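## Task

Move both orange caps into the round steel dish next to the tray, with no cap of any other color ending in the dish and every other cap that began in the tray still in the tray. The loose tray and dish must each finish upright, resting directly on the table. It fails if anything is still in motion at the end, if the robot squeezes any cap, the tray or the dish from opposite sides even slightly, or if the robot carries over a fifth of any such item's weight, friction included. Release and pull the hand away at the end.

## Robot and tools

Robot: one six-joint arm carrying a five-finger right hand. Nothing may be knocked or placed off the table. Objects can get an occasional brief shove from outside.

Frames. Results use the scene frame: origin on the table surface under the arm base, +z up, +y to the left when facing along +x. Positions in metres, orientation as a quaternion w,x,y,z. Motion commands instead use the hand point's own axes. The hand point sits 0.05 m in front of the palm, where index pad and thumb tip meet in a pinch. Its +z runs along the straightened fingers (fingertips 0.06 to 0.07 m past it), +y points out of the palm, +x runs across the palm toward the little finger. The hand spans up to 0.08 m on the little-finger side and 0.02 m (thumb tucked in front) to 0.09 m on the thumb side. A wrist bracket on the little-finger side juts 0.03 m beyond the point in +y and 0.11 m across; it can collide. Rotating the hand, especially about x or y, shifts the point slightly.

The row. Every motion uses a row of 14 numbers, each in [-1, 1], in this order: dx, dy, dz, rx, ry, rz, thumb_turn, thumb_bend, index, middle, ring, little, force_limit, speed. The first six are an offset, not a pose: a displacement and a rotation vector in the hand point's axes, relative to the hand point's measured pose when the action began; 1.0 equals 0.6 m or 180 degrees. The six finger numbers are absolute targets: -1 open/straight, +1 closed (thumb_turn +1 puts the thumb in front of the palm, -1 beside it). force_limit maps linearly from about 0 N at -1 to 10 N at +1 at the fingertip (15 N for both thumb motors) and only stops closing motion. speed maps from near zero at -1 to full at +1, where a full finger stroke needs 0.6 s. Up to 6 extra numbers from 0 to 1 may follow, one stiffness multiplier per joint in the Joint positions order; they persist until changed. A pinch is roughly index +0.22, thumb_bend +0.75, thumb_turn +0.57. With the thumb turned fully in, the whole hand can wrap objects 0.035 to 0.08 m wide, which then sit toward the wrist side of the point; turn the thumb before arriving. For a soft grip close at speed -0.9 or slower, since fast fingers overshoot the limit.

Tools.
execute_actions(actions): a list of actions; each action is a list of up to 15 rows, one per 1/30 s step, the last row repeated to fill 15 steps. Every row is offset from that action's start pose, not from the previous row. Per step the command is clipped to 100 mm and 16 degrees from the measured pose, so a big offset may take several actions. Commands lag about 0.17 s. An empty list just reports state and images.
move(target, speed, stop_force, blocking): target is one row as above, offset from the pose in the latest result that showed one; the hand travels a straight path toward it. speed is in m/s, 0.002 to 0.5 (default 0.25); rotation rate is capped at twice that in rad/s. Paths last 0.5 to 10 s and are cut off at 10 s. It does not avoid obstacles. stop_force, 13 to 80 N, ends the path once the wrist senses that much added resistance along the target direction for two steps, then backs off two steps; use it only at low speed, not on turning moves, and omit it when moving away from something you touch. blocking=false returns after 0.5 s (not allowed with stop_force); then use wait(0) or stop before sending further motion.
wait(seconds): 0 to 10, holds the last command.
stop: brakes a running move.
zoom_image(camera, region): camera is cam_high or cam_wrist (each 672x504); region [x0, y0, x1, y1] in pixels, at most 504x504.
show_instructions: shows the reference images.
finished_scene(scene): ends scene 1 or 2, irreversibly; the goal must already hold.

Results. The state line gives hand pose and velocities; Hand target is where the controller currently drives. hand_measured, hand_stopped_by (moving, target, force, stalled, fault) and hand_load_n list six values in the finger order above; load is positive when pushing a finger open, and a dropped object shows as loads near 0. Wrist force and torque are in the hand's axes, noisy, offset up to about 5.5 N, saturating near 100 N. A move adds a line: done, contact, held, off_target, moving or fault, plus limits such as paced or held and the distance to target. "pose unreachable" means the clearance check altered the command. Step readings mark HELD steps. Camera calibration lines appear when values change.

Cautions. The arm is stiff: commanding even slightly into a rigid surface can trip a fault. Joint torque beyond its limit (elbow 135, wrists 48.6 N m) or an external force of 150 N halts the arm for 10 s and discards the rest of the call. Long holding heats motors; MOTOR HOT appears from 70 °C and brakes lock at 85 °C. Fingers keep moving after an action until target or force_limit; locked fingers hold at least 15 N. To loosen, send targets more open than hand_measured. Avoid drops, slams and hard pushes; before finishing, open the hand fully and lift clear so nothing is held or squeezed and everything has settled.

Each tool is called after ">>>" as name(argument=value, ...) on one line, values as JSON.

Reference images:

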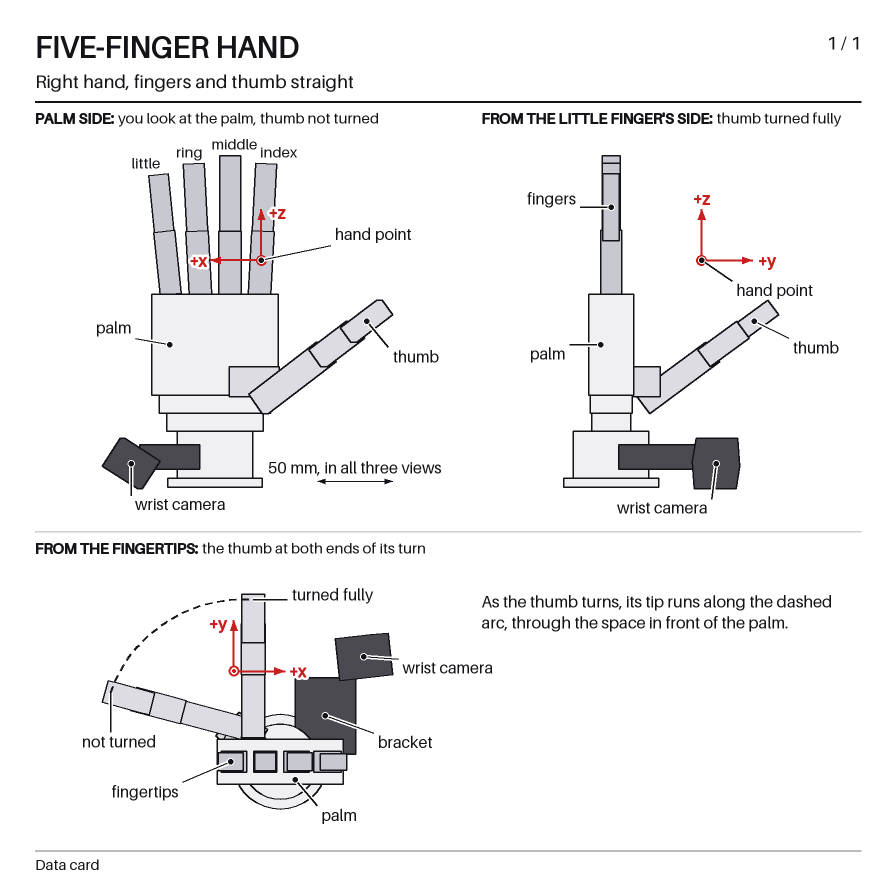

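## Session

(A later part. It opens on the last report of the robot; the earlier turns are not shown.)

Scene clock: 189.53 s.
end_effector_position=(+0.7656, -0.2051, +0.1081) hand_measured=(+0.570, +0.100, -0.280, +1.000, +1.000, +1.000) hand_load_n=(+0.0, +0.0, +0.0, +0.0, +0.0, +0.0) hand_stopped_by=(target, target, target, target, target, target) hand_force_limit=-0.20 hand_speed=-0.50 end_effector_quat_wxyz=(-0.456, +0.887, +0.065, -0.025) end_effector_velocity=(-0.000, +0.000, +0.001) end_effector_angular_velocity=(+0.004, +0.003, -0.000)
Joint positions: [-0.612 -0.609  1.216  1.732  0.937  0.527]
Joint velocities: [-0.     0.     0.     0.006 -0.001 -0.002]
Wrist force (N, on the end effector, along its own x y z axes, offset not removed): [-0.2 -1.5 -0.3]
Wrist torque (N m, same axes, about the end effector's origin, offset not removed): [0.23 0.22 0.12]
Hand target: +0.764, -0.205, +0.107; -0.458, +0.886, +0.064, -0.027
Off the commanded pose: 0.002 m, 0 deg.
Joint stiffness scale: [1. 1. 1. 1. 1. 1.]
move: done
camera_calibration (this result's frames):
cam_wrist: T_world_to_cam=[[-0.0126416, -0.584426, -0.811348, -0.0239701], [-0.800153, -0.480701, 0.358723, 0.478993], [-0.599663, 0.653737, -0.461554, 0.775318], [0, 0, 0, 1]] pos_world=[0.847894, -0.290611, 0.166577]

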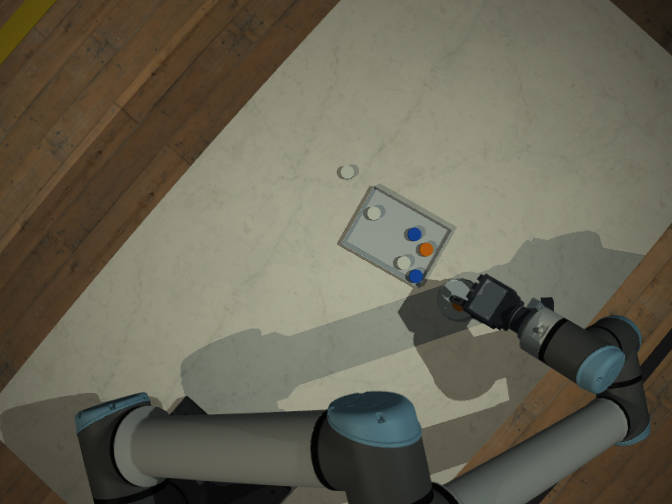

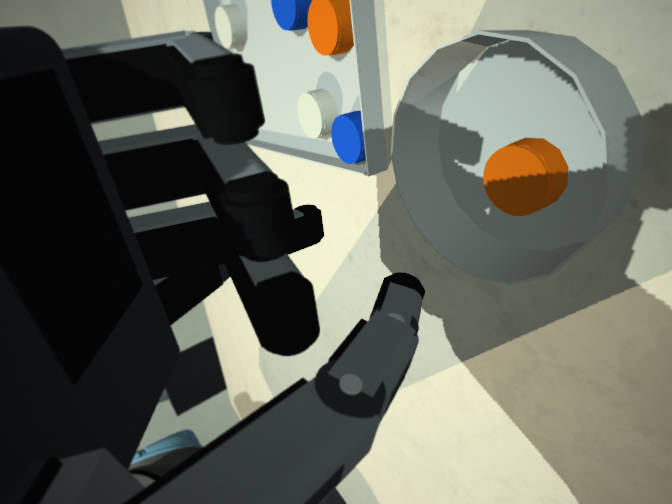

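>>> move(target=[0.0837, -0.113, 0.1832, -0.0012, 0.3977, 0.2865, 0.57, 0.0, -0.4, 1, 1, 1, -0.2, 0.0], speed=0.2)

Scene clock: 225.47 s.
end_effector_position=(+0.7982, -0.0727, +0.1001) hand_measured=(+0.570, +0.000, -0.400, +1.000, +1.000, +1.000) hand_load_n=(+0.0, +0.0, +0.0, +0.0, +0.0, +0.0) hand_stopped_by=(target, target, target, target, target, target) hand_force_limit=-0.20 hand_speed=0.00 end_effector_quat_wxyz=(-0.353, +0.680, -0.570, +0.298) end_effector_velocity=(+0.001, +0.000, -0.001) end_effector_angular_velocity=(-0.002, +0.001, -0.010)
Joint positions: [-0.472 -1.142  1.845  0.022  1.039  2.721]
Joint velocities: [ 0.004  0.     0.001 -0.006  0.012  0.009]
Wrist force (N, on the end effector, along its own x y z axes, offset not removed): [0.1 -2.3 -1.5]
Wrist torque (N m, same axes, about the end effector's origin, offset not removed): [0.01 0.27 0.10]
Hand target: +0.797, -0.070, +0.099; -0.352, +0.679, -0.571, +0.297
Off the commanded pose: 0.002 m, 0 deg.
Joint stiffness scale: [1. 1. 1. 1. 1. 1.]
move: done
camera_calibration (this result's frames):
cam_wrist: T_world_to_cam=[[-0.578557, 0.00434612, -0.81563, 0.542304], [-0.510467, 0.778005, 0.366239, 0.431084], [0.636156, 0.628243, -0.447902, -0.285035], [0, 0, 0, 1]] pos_world=[0.715135, -0.158672, 0.156772]

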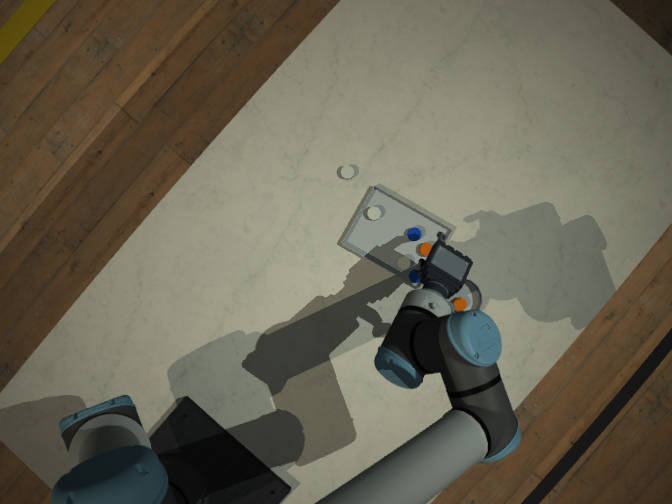

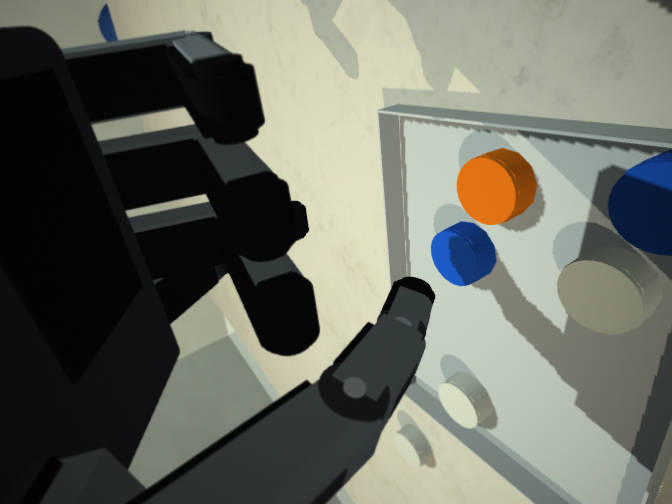

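>>> move(target=[-0.009, 0.0785, 0.062, 0, 0, 0, 0.57, 0.0, -0.4, 1, 1, 1, -0.2, 0.0], speed=0.06)

Scene clock: 234.27 s.
end_effector_position=(+0.8015, -0.0690, +0.0417) hand_measured=(+0.570, +0.000, -0.400, +1.000, +1.000, +1.000) hand_load_n=(+0.0, +0.0, +0.0, +0.0, +0.0, +0.0) hand_stopped_by=(target, target, target, target, target, target) hand_force_limit=-0.20 hand_speed=0.00 end_effector_quat_wxyz=(-0.353, +0.679, -0.570, +0.298) end_effector_velocity=(+0.003, +0.000, +0.000) end_effector_angular_velocity=(-0.005, -0.008, +0.001)
Joint positions: [-0.464 -1.072  1.868 -0.076  1.046  2.728]
Joint velocities: [ 0.002  0.    -0.    -0.01   0.001  0.001]
Wrist force (N, on the end effector, along its own x y z axes, offset not removed): [2.8 -2.4 -1.9]
Wrist torque (N m, same axes, about the end effector's origin, offset not removed): [0.05 -0.10 -0.06]
Hand target: +0.801, -0.067, +0.040; -0.353, +0.680, -0.570, +0.298
Off the commanded pose: 0.003 m, 0 deg.
Joint stiffness scale: [1. 1. 1. 1. 1. 1.]
move: done
camera_calibration (this result's frames):
cam_wrist: T_world_to_cam=[[-0.577361, 0.00375684, -0.816481, 0.495551], [-0.510648, 0.778619, 0.364679, 0.451633], [0.637098, 0.627486, -0.447626, -0.316473], [0, 0, 0, 1]] pos_world=[0.718361, -0.15493, 0.0982449]

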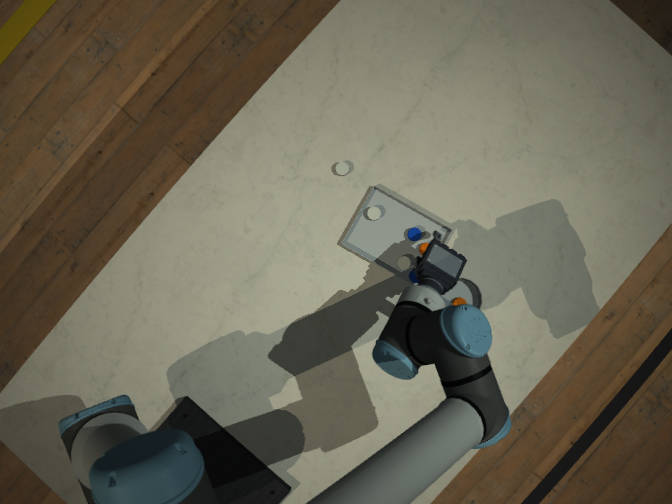

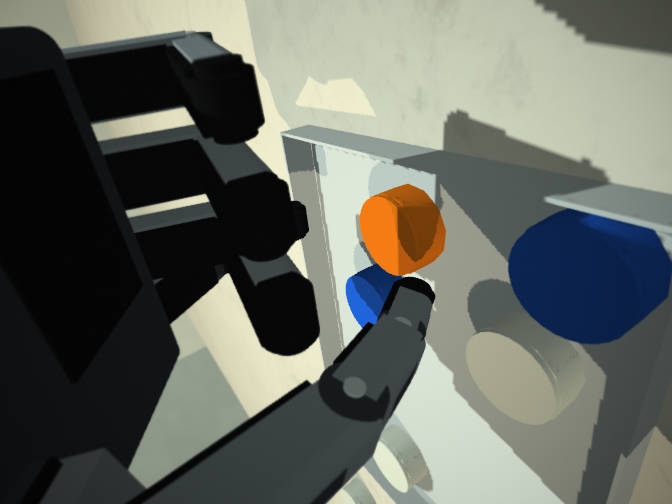

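>>> move(target=[-0.0016, 0.0285, 0.0203, 0, 0, 0, 0.57, 0.0, -0.4, 1, 1, 1, -0.2, 0.0], speed=0.025)

Scene clock: 242.57 s.
end_effector_position=(+0.8031, -0.0699, +0.0228) hand_measured=(+0.570, +0.000, -0.400, +1.000, +1.000, +1.000) hand_load_n=(+0.0, +0.0, +0.0, +0.0, +0.0, +0.0) hand_stopped_by=(target, target, target, target, target, target) hand_force_limit=-0.20 hand_speed=0.00 end_effector_quat_wxyz=(-0.353, +0.679, -0.569, +0.300) end_effector_velocity=(+0.001, -0.001, -0.000) end_effector_angular_velocity=(-0.004, -0.003, -0.001)
Joint positions: [-0.464 -1.047  1.873 -0.109  1.046  2.728]
Joint velocities: [ 0.001  0.    -0.    -0.005  0.003 -0.   ]
Wrist force (N, on the end effector, along its own x y z axes, offset not removed): [3.4 0.9 -0.9]
Wrist torque (N m, same axes, about the end effector's origin, offset not removed): [0.48 -0.19 0.35]
Hand target: +0.802, -0.068, +0.021; -0.353, +0.679, -0.570, +0.298
Off the commanded pose: 0.003 m, 0 deg.
Joint stiffness scale: [1. 1. 1. 1. 1. 1.]
move: done
camera_calibration (this result's frames):
cam_wrist: T_world_to_cam=[[-0.575009, 0.0025735, -0.818143, 0.479133], [-0.511662, 0.779176, 0.362059, 0.460902], [0.638409, 0.6268, -0.446717, -0.326507], [0, 0, 0, 1]] pos_world=[0.719777, -0.155702, 0.0792694]

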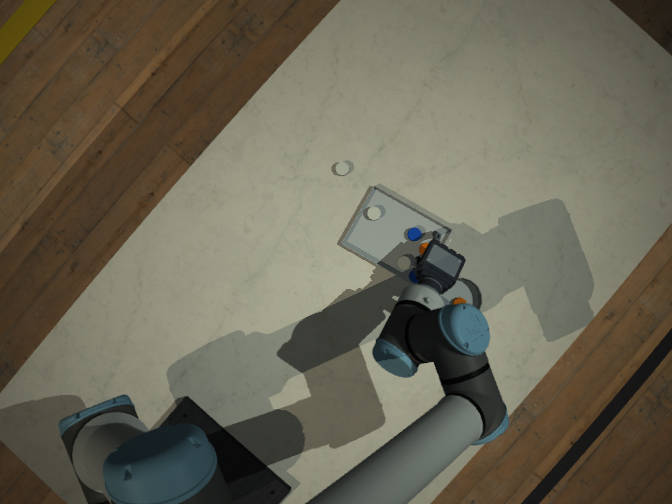

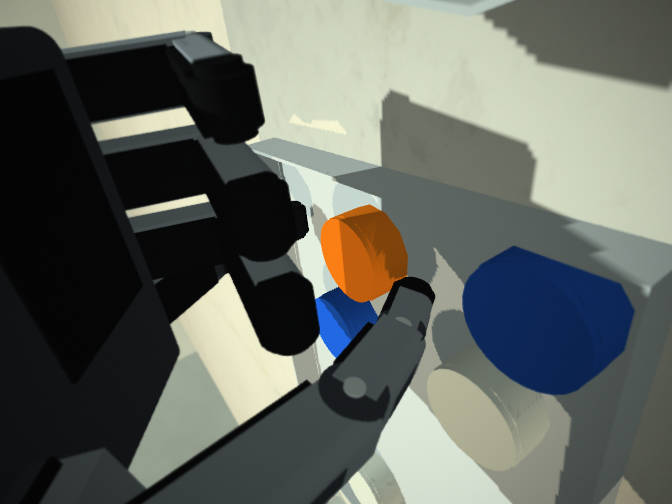

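>>> move(target=[-0.011, 0.0027, 0.0019, 0, 0, 0, 0.57, 0.0, -0.4, 1, 1, 1, -0.2, 0.0], speed=0.015)

Scene clock: 250.57 s.
end_effector_position=(+0.8033, -0.0654, +0.0214) hand_measured=(+0.570, +0.000, -0.400, +1.000, +1.000, +1.000) hand_load_n=(+0.0, +0.0, +0.0, +0.0, +0.0, +0.0) hand_stopped_by=(target, target, target, target, target, target) hand_force_limit=-0.20 hand_speed=0.00 end_effector_quat_wxyz=(-0.353, +0.679, -0.569, +0.301) end_effector_velocity=(+0.001, -0.001, +0.000) end_effector_angular_velocity=(+0.001, -0.002, -0.004)
Joint positions: [-0.457 -1.047  1.877 -0.117  1.051  2.732]
Joint velocities: [-0.001 -0.    -0.    -0.003  0.002  0.004]
Wrist force (N, on the end effector, along its own x y z axes, offset not removed): [1.2 3.7 -1.5]
Wrist torque (N m, same axes, about the end effector's origin, offset not removed): [0.97 -0.12 0.41]
Hand target: +0.802, -0.063, +0.021; -0.353, +0.679, -0.569, +0.300
Off the commanded pose: 0.003 m, 0 deg.
Joint stiffness scale: [1. 1. 1. 1. 1. 1.]
move: done
camera_calibration (this result's frames):
cam_wrist: T_world_to_cam=[[-0.573818, 0.00168231, -0.818981, 0.477099], [-0.512293, 0.779466, 0.360538, 0.458639], [0.638975, 0.626442, -0.44641, -0.330559], [0, 0, 0, 1]] pos_world=[0.719944, -0.15122, 0.0778132]

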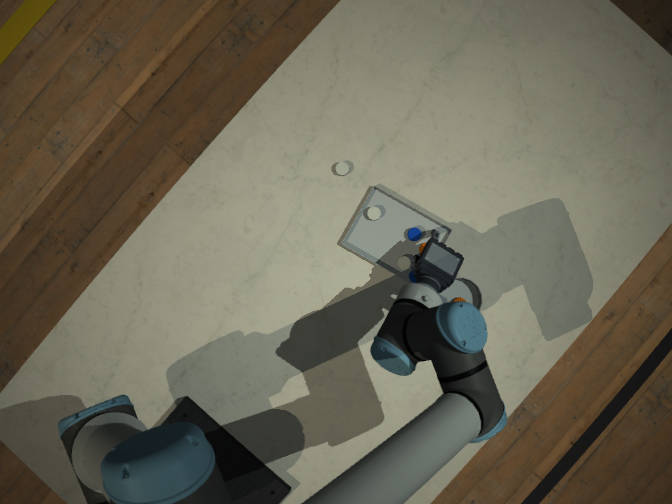

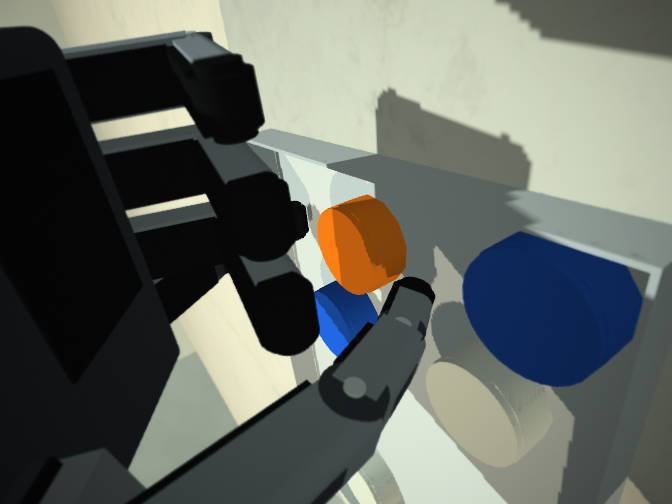

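Now the cap matches the earlier grasp position. Closing.

>>> execute_actions(actions=[[[0,0,0,0,0,0,0.57,0.75,0.22,1,1,1,-0.2,-0.85]],[[0,0,0,0,0,0,0.57,0.75,0.22,1,1,1,-0.2,-0.85]],[[0,0,0,0,0,0,0.57,0.75,0.22,1,1,1,-0.2,-0.85]],[[0,0,0,0,0,0,0.57,0.75,0.22,1,1,1,-0.2,-0.85]]])

Scene clock: 258.67 s.
end_effector_position=(+0.8034, -0.0656, +0.0214) hand_measured=(+0.570, +0.242, -0.062, +1.000, +1.000, +1.000) hand_load_n=(+0.0, +6.0, +8.0, +0.0, +0.0, +0.0) hand_stopped_by=(target, force, force, target, target, target) hand_force_limit=-0.20 hand_speed=-0.85 end_effector_quat_wxyz=(-0.353, +0.679, -0.569, +0.301) end_effector_velocity=(-0.000, +0.000, +0.000) end_effector_angular_velocity=(+0.002, +0.001, -0.002)
Joint positions: [-0.457 -1.047  1.877 -0.117  1.052  2.733]
Joint velocities: [ 0.    -0.     0.     0.001  0.001  0.002]
Wrist force (N, on the end effector, along its own x y z axes, offset not removed): [-0.2 -3.2 -0.4]
Wrist torque (N m, same axes, about the end effector's origin, offset not removed): [-0.07 0.26 0.04]
Hand target: +0.803, -0.066, +0.021; -0.353, +0.679, -0.569, +0.301
Off the commanded pose: 0.000 m, 0 deg.
Joint stiffness scale: [1. 1. 1. 1. 1. 1.]
Step readings (end_effector_position; steps 1 to 15: 1st action; 16 to 30: 2nd action; 31 to 45: 3rd action; 46 to 60: 4th action):
0: (+0.8034, -0.0656, +0.0214)
1: (+0.8034, -0.0656, +0.0214)
2: (+0.8034, -0.0656, +0.0214)
4: (+0.8034, -0.0656, +0.0214)
8: (+0.8034, -0.0656, +0.0214)
15: (+0.8034, -0.0656, +0.0214)
16: (+0.8034, -0.0656, +0.0214)
17: (+0.8034, -0.0656, +0.0214)
19: (+0.8034, -0.0656, +0.0214)
23: (+0.8034, -0.0656, +0.0214)
30: (+0.8034, -0.0656, +0.0214)
31: (+0.8034, -0.0656, +0.0214)
32: (+0.8034, -0.0656, +0.0214)
34: (+0.8034, -0.0656, +0.0214)
38: (+0.8034, -0.0656, +0.0214)
45: (+0.8034, -0.0656, +0.0214)
46: (+0.8034, -0.0656, +0.0214)
47: (+0.8034, -0.0656, +0.0214)
49: (+0.8034, -0.0656, +0.0214)
53: (+0.8034, -0.0656, +0.0214)
60: end_effector_position above
camera_calibration (this result's frames):
cam_wrist: T_world_to_cam=[[-0.573626, 0.00183196, -0.819115, 0.47702], [-0.512027, 0.779744, 0.360316, 0.4586], [0.63936, 0.626095, -0.446344, -0.330885], [0, 0, 0, 1]] pos_world=[0.720001, -0.151299, 0.0778047]

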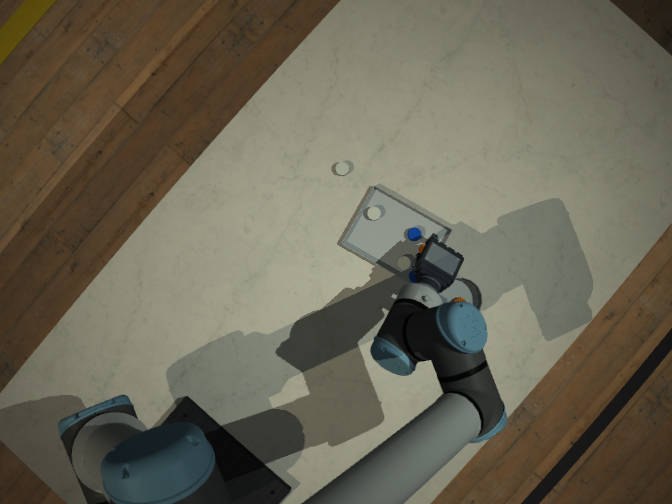

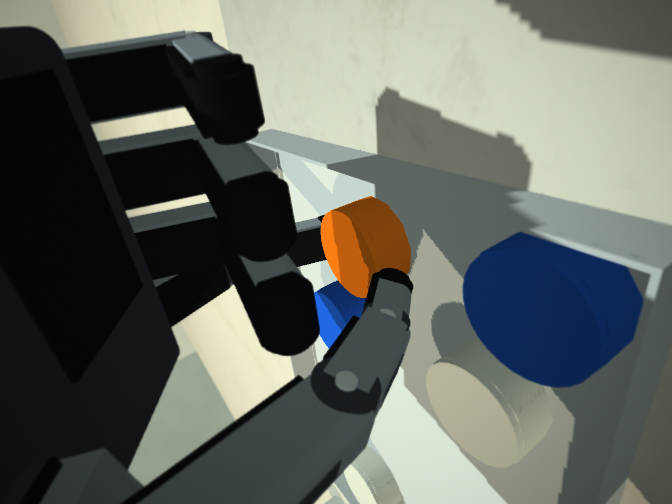

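Gripped. Lift 6 cm.

>>> move(target=[0, -0.0818, -0.0574, 0, 0, 0, 0.57, 0.75, 0.22, 1, 1, 1, -0.2, -0.85], speed=0.05)

Scene clock: 264.30 s.
end_effector_position=(+0.8018, -0.0644, +0.0796) hand_measured=(+0.570, +0.242, -0.062, +1.000, +1.000, +1.000) hand_load_n=(+0.0, +6.0, +8.0, +0.0, +0.0, +0.0) hand_stopped_by=(target, force, force, target, target, target) hand_force_limit=-0.20 hand_speed=-0.85 end_effector_quat_wxyz=(-0.353, +0.679, -0.569, +0.300) end_effector_velocity=(-0.002, +0.002, -0.000) end_effector_angular_velocity=(+0.004, +0.007, -0.000)
Joint positions: [-0.457 -1.119  1.856 -0.022  1.052  2.733]
Joint velocities: [ 0.001 -0.    -0.     0.008  0.     0.001]
Wrist force (N, on the end effector, along its own x y z axes, offset not removed): [-0.7 -0.3 -2.4]
Wrist torque (N m, same axes, about the end effector's origin, offset not removed): [0.51 0.31 0.13]
Hand target: +0.803, -0.065, +0.081; -0.353, +0.679, -0.569, +0.301
Off the commanded pose: 0.002 m, 0 deg.
Joint stiffness scale: [1. 1. 1. 1. 1. 1.]
move: done
camera_calibration (this result's frames):
cam_wrist: T_world_to_cam=[[-0.574973, 0.00253218, -0.818169, 0.524781], [-0.511426, 0.779442, 0.36182, 0.435235], [0.638631, 0.62647, -0.446863, -0.303902], [0, 0, 0, 1]] pos_world=[0.718406, -0.150183, 0.13608]

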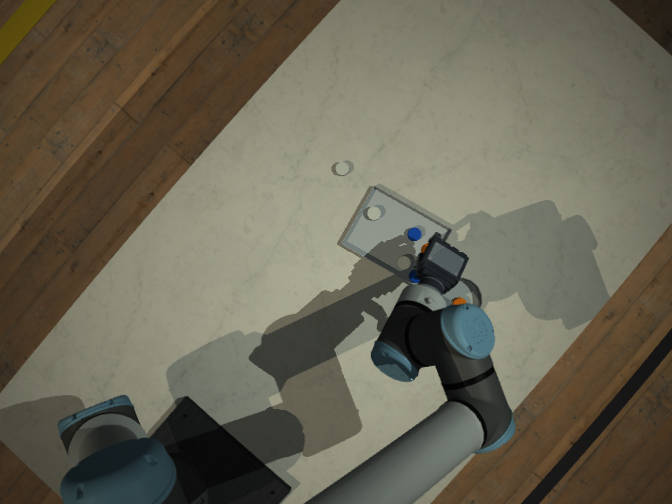

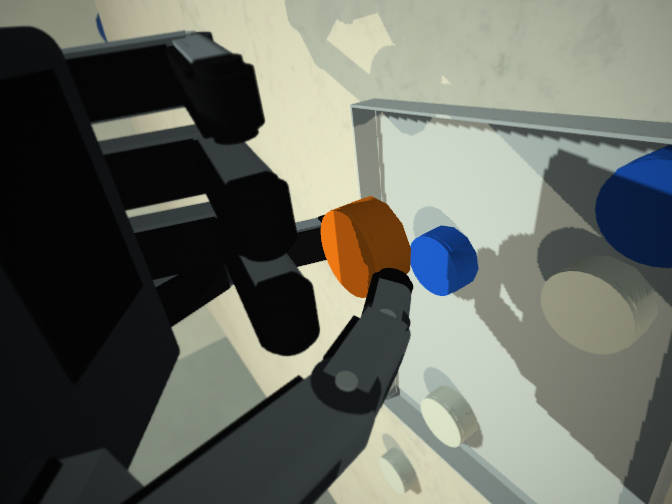

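>>> move(target=[0.223, 0.019, -0.0428, 0.0012, -0.3977, -0.2865, 0.57, 0.75, 0.22, 1, 1, 1, -0.2, -0.85], speed=0.2)

Scene clock: 281.17 s.
end_effector_position=(+0.7969, -0.2017, +0.0863) hand_measured=(+0.570, +0.242, -0.062, +1.000, +1.000, +1.000) hand_load_n=(+0.0, +6.0, +8.0, +0.0, +0.0, +0.0) hand_stopped_by=(target, force, force, target, target, target) hand_force_limit=-0.20 hand_speed=-0.85 end_effector_quat_wxyz=(-0.455, +0.888, +0.064, -0.022) end_effector_velocity=(+0.000, -0.001, +0.003) end_effector_angular_velocity=(-0.000, -0.001, +0.011)
Joint positions: [-0.59  -0.55   1.134  1.736  0.918  0.552]
Joint velocities: [ 0.001  0.    -0.005  0.01   0.007 -0.01 ]
Wrist force (N, on the end effector, along its own x y z axes, offset not removed): [1.2 -2.2 -0.6]
Wrist torque (N m, same axes, about the end effector's origin, offset not removed): [0.01 0.07 0.09]
Hand target: +0.798, -0.201, +0.086; -0.455, +0.888, +0.066, -0.023
Off the commanded pose: 0.001 m, 0 deg.
Joint stiffness scale: [1. 1. 1. 1. 1. 1.]
move: done
camera_calibration (this result's frames):
cam_wrist: T_world_to_cam=[[-0.0117387, -0.586607, -0.809786, -0.0405894], [-0.804301, -0.475626, 0.356202, 0.51805], [-0.594106, 0.655493, -0.466226, 0.77809], [0, 0, 0, 1]] pos_world=[0.87846, -0.287445, 0.145367]

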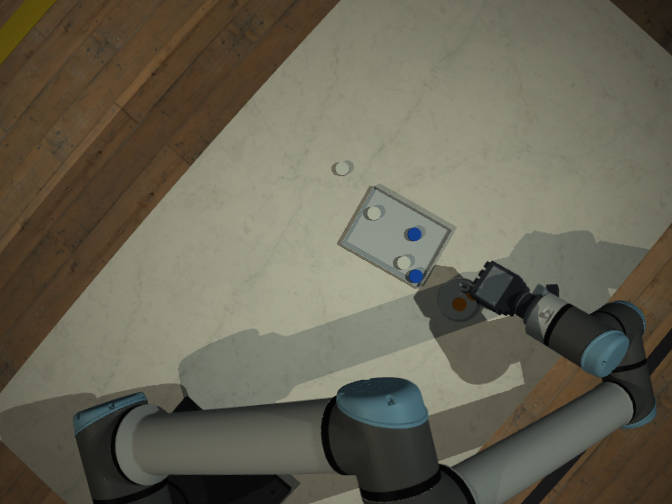

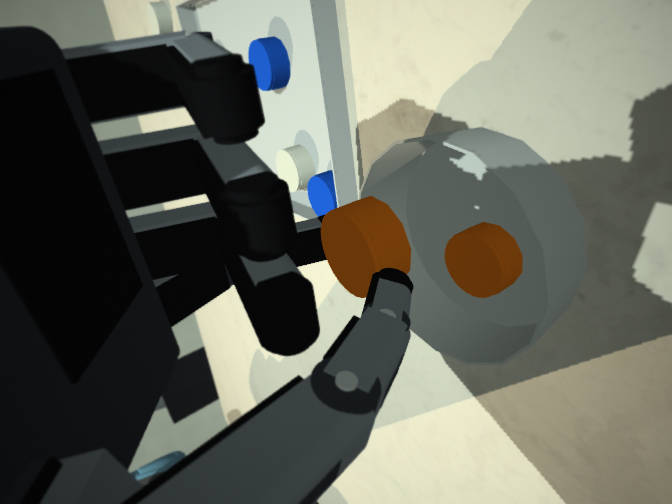

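>>> move(target=[0, 0.0623, 0.0446, 0, 0, 0, 0.57, 0.75, 0.22, 1, 1, 1, -0.2, -0.85], speed=0.04)

Scene clock: 285.17 s.
end_effector_position=(+0.7961, -0.2016, +0.0400) hand_measured=(+0.570, +0.242, -0.062, +1.000, +1.000, +1.000) hand_load_n=(+0.0, +6.0, +8.0, +0.0, +0.0, +0.0) hand_stopped_by=(target, force, force, target, target, target) hand_force_limit=-0.20 hand_speed=-0.85 end_effector_quat_wxyz=(-0.456, +0.887, +0.064, -0.023) end_effector_velocity=(+0.002, -0.003, +0.001) end_effector_angular_velocity=(-0.005, -0.005, -0.004)
Joint positions: [-0.59  -0.502  1.132  1.693  0.919  0.551]
Joint velocities: [-0.002  0.    -0.007 -0.002 -0.     0.002]
Wrist force (N, on the end effector, along its own x y z axes, offset not removed): [-3.1 2.6 -5.9]
Wrist torque (N m, same axes, about the end effector's origin, offset not removed): [1.09 0.86 0.08]
Hand target: +0.798, -0.202, +0.040; -0.455, +0.888, +0.064, -0.022
Off the commanded pose: 0.002 m, 0 deg.
Joint stiffness scale: [1. 1. 1. 1. 1. 1.]
move: done
camera_calibration (this result's frames):
cam_wrist: T_world_to_cam=[[-0.0132891, -0.585188, -0.810789, -0.0764491], [-0.802959, -0.476977, 0.35742, 0.532586], [-0.595886, 0.65578, -0.463544, 0.757342], [0, 0, 0, 1]] pos_world=[0.877918, -0.287356, 0.0987204]

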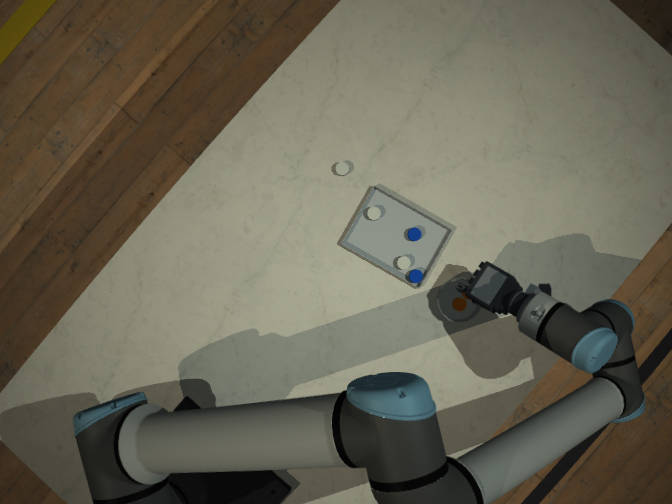

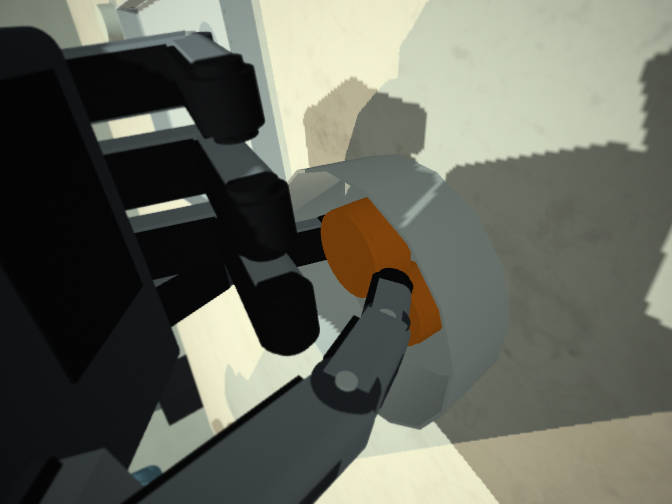

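>>> move(target=[0, 0.0122, 0.0087, 0, 0, 0, 0.57, 0.75, 0.22, 1, 1, 1, -0.2, -0.85], speed=0.02)

Scene clock: 288.47 s.
end_effector_position=(+0.7957, -0.2014, +0.0315) hand_measured=(+0.570, +0.242, -0.062, +1.000, +1.000, +1.000) hand_load_n=(+0.0, +6.0, +8.0, +0.0, +0.0, +0.0) hand_stopped_by=(target, force, force, target, target, target) hand_force_limit=-0.20 hand_speed=-0.85 end_effector_quat_wxyz=(-0.456, +0.887, +0.064, -0.024) end_effector_velocity=(-0.000, -0.001, -0.000) end_effector_angular_velocity=(+0.000, -0.001, -0.000)
Joint positions: [-0.59  -0.493  1.131  1.686  0.919  0.551]
Joint velocities: [-0.001 -0.     0.     0.     0.    -0.001]
Wrist force (N, on the end effector, along its own x y z axes, offset not removed): [2.4 -3.6 -0.4]
Wrist torque (N m, same axes, about the end effector's origin, offset not removed): [-0.20 -0.07 0.27]
Hand target: +0.796, -0.202, +0.031; -0.456, +0.887, +0.064, -0.023
Off the commanded pose: 0.001 m, 0 deg.
Joint stiffness scale: [1. 1. 1. 1. 1. 1.]
move: done
camera_calibration (this result's frames):
cam_wrist: T_world_to_cam=[[-0.014242, -0.584534, -0.811244, -0.0823271], [-0.802574, -0.477227, 0.357952, 0.535069], [-0.596383, 0.656181, -0.462335, 0.753484], [0, 0, 0, 1]] pos_world=[0.877624, -0.287195, 0.090046]

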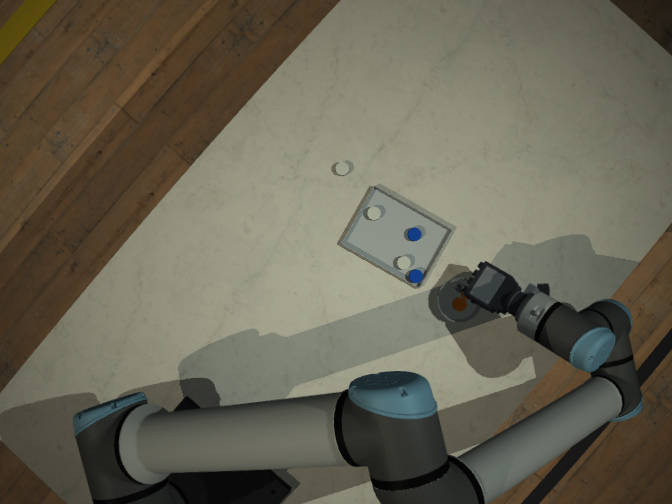

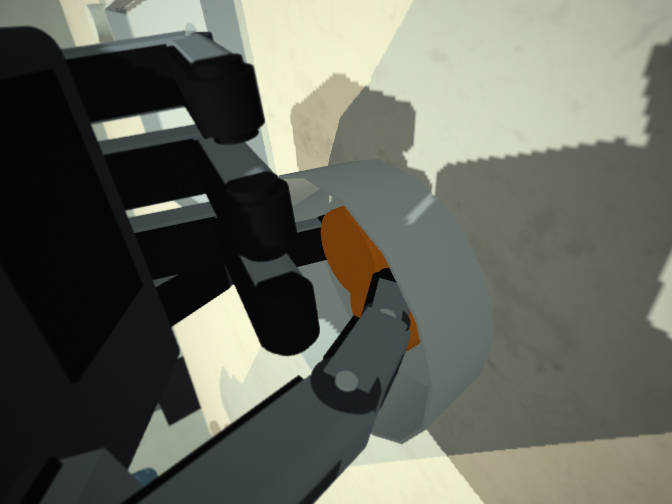

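>>> execute_actions(actions=[[[0,0,0,0,0,0,0.57,0.15,-0.2,1,1,1,-0.2,-0.6]],[[0,0,0,0,0,0,0.57,0.15,-0.2,1,1,1,-0.2,-0.6]]])

>>> move(target=[0, -0.1354, -0.097, 0, 0, 0, 0.57, 0.15, -0.2, 1, 1, 1, -0.2, -0.6], speed=0.08)

Scene clock: 293.27 s.
end_effector_position=(+0.7958, -0.2014, +0.0314) hand_measured=(+0.570, +0.150, -0.200, +1.000, +1.000, +1.000) hand_load_n=(+0.0, +0.0, +0.0, +0.0, +0.0, +0.0) hand_stopped_by=(target, target, target, target, target, target) hand_force_limit=-0.20 hand_speed=-0.60 end_effector_quat_wxyz=(-0.456, +0.887, +0.064, -0.024) end_effector_velocity=(-0.000, +0.000, -0.000) end_effector_angular_velocity=(+0.000, +0.001, +0.000)
Joint positions: [-0.59  -0.493  1.131  1.686  0.919  0.551]
Joint velocities: [ 0.     0.     0.     0.001  0.    -0.   ]
Wrist force (N, on the end effector, along its own x y z axes, offset not removed): [1.9 2.3 -3.5]
Wrist torque (N m, same axes, about the end effector's origin, offset not removed): [1.09 0.05 0.45]
Hand target: +0.796, -0.201, +0.031; -0.456, +0.887, +0.064, -0.024
Off the commanded pose: 0.000 m, 0 deg.
Joint stiffness scale: [1. 1. 1. 1. 1. 1.]
Step readings (end_effector_position; steps 1 to 15: 1st action; 16 to 30: 2nd action):
0: (+0.7958, -0.2014, +0.0314)
1: (+0.7958, -0.2014, +0.0314)
2: (+0.7958, -0.2014, +0.0314)
4: (+0.7958, -0.2014, +0.0314)
8: (+0.7958, -0.2014, +0.0314)
15: (+0.7958, -0.2014, +0.0314)
16: (+0.7958, -0.2014, +0.0314)
17: (+0.7958, -0.2014, +0.0314)
19: (+0.7958, -0.2014, +0.0314)
23: (+0.7958, -0.2014, +0.0314)
30: end_effector_position above
camera_calibration (this result's frames):
cam_wrist: T_world_to_cam=[[-0.0141104, -0.584626, -0.81118, -0.0824975], [-0.802631, -0.477188, 0.357876, 0.53515], [-0.596309, 0.656128, -0.462506, 0.753419], [0, 0, 0, 1]] pos_world=[0.877635, -0.287203, 0.0900231]

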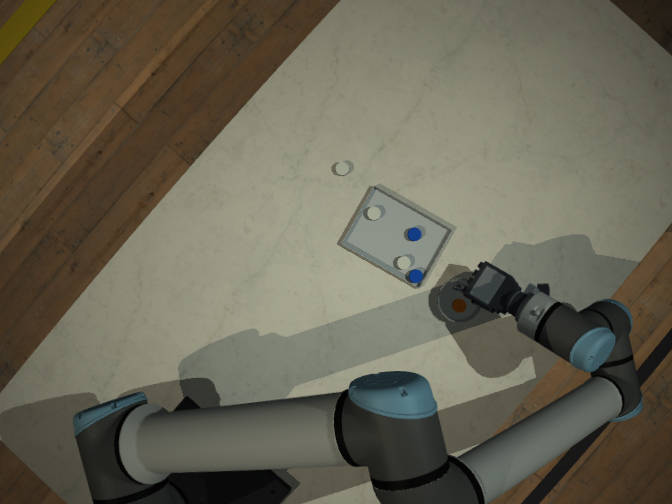

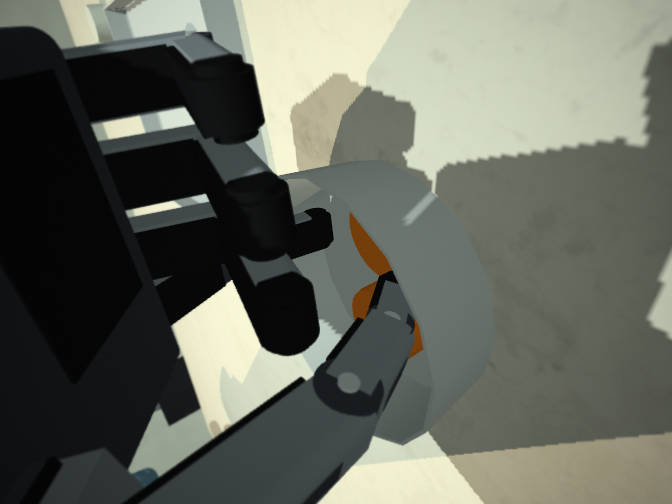

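Scene clock: 295.03 s.
end_effector_position=(+0.7954, -0.2006, +0.1319) hand_measured=(+0.570, +0.150, -0.200, +1.000, +1.000, +1.000) hand_load_n=(+0.0, +0.0, +0.0, +0.0, +0.0, +0.0) hand_stopped_by=(target, target, target, target, target, target) hand_force_limit=-0.20 hand_speed=-0.60 end_effector_quat_wxyz=(-0.456, +0.888, +0.064, -0.023) end_effector_velocity=(-0.001, +0.001, +0.001) end_effector_angular_velocity=(+0.003, +0.005, -0.000)
Joint positions: [-0.59  -0.596  1.135  1.782  0.919  0.551]
Joint velocities: [ 0.    -0.     0.     0.005 -0.     0.001]
Wrist force (N, on the end effector, along its own x y z axes, offset not removed): [-4.7 1.4 -5.5]
Wrist torque (N m, same axes, about the end effector's origin, offset not removed): [0.86 1.17 -0.16]
Hand target: +0.794, -0.201, +0.131; -0.456, +0.887, +0.064, -0.024
Off the commanded pose: 0.002 m, 0 deg.
Joint stiffness scale: [1. 1. 1. 1. 1. 1.]
move: done
camera_calibration (this result's frames):
cam_wrist: T_world_to_cam=[[-0.0124671, -0.585769, -0.810382, -0.0021563], [-0.803347, -0.476693, 0.356927, 0.500059], [-0.59538, 0.655468, -0.464633, 0.798504], [0, 0, 0, 1]] pos_world=[0.877108, -0.286282, 0.190779]

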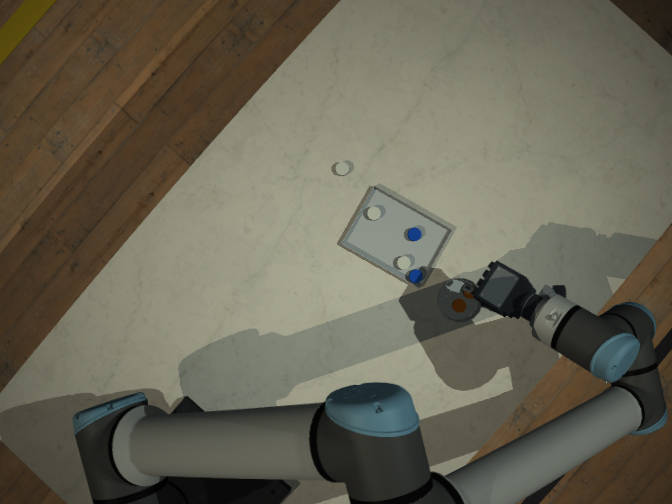

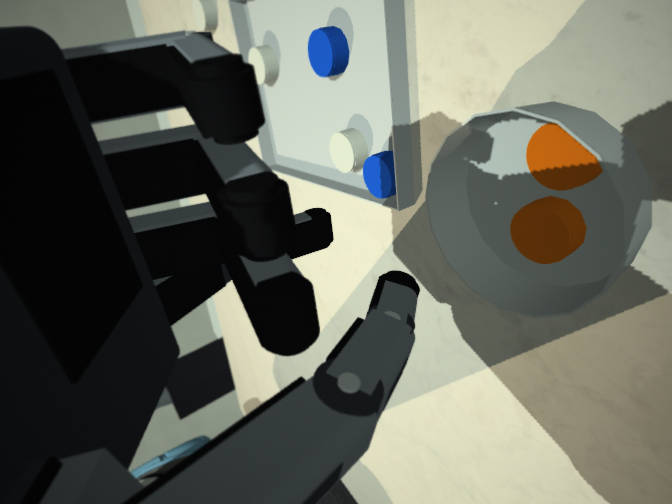

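Both orange caps are in the dish; the others remain in the tray.

>>> finished_scene(scene=1)

The scene is finished: the task was done.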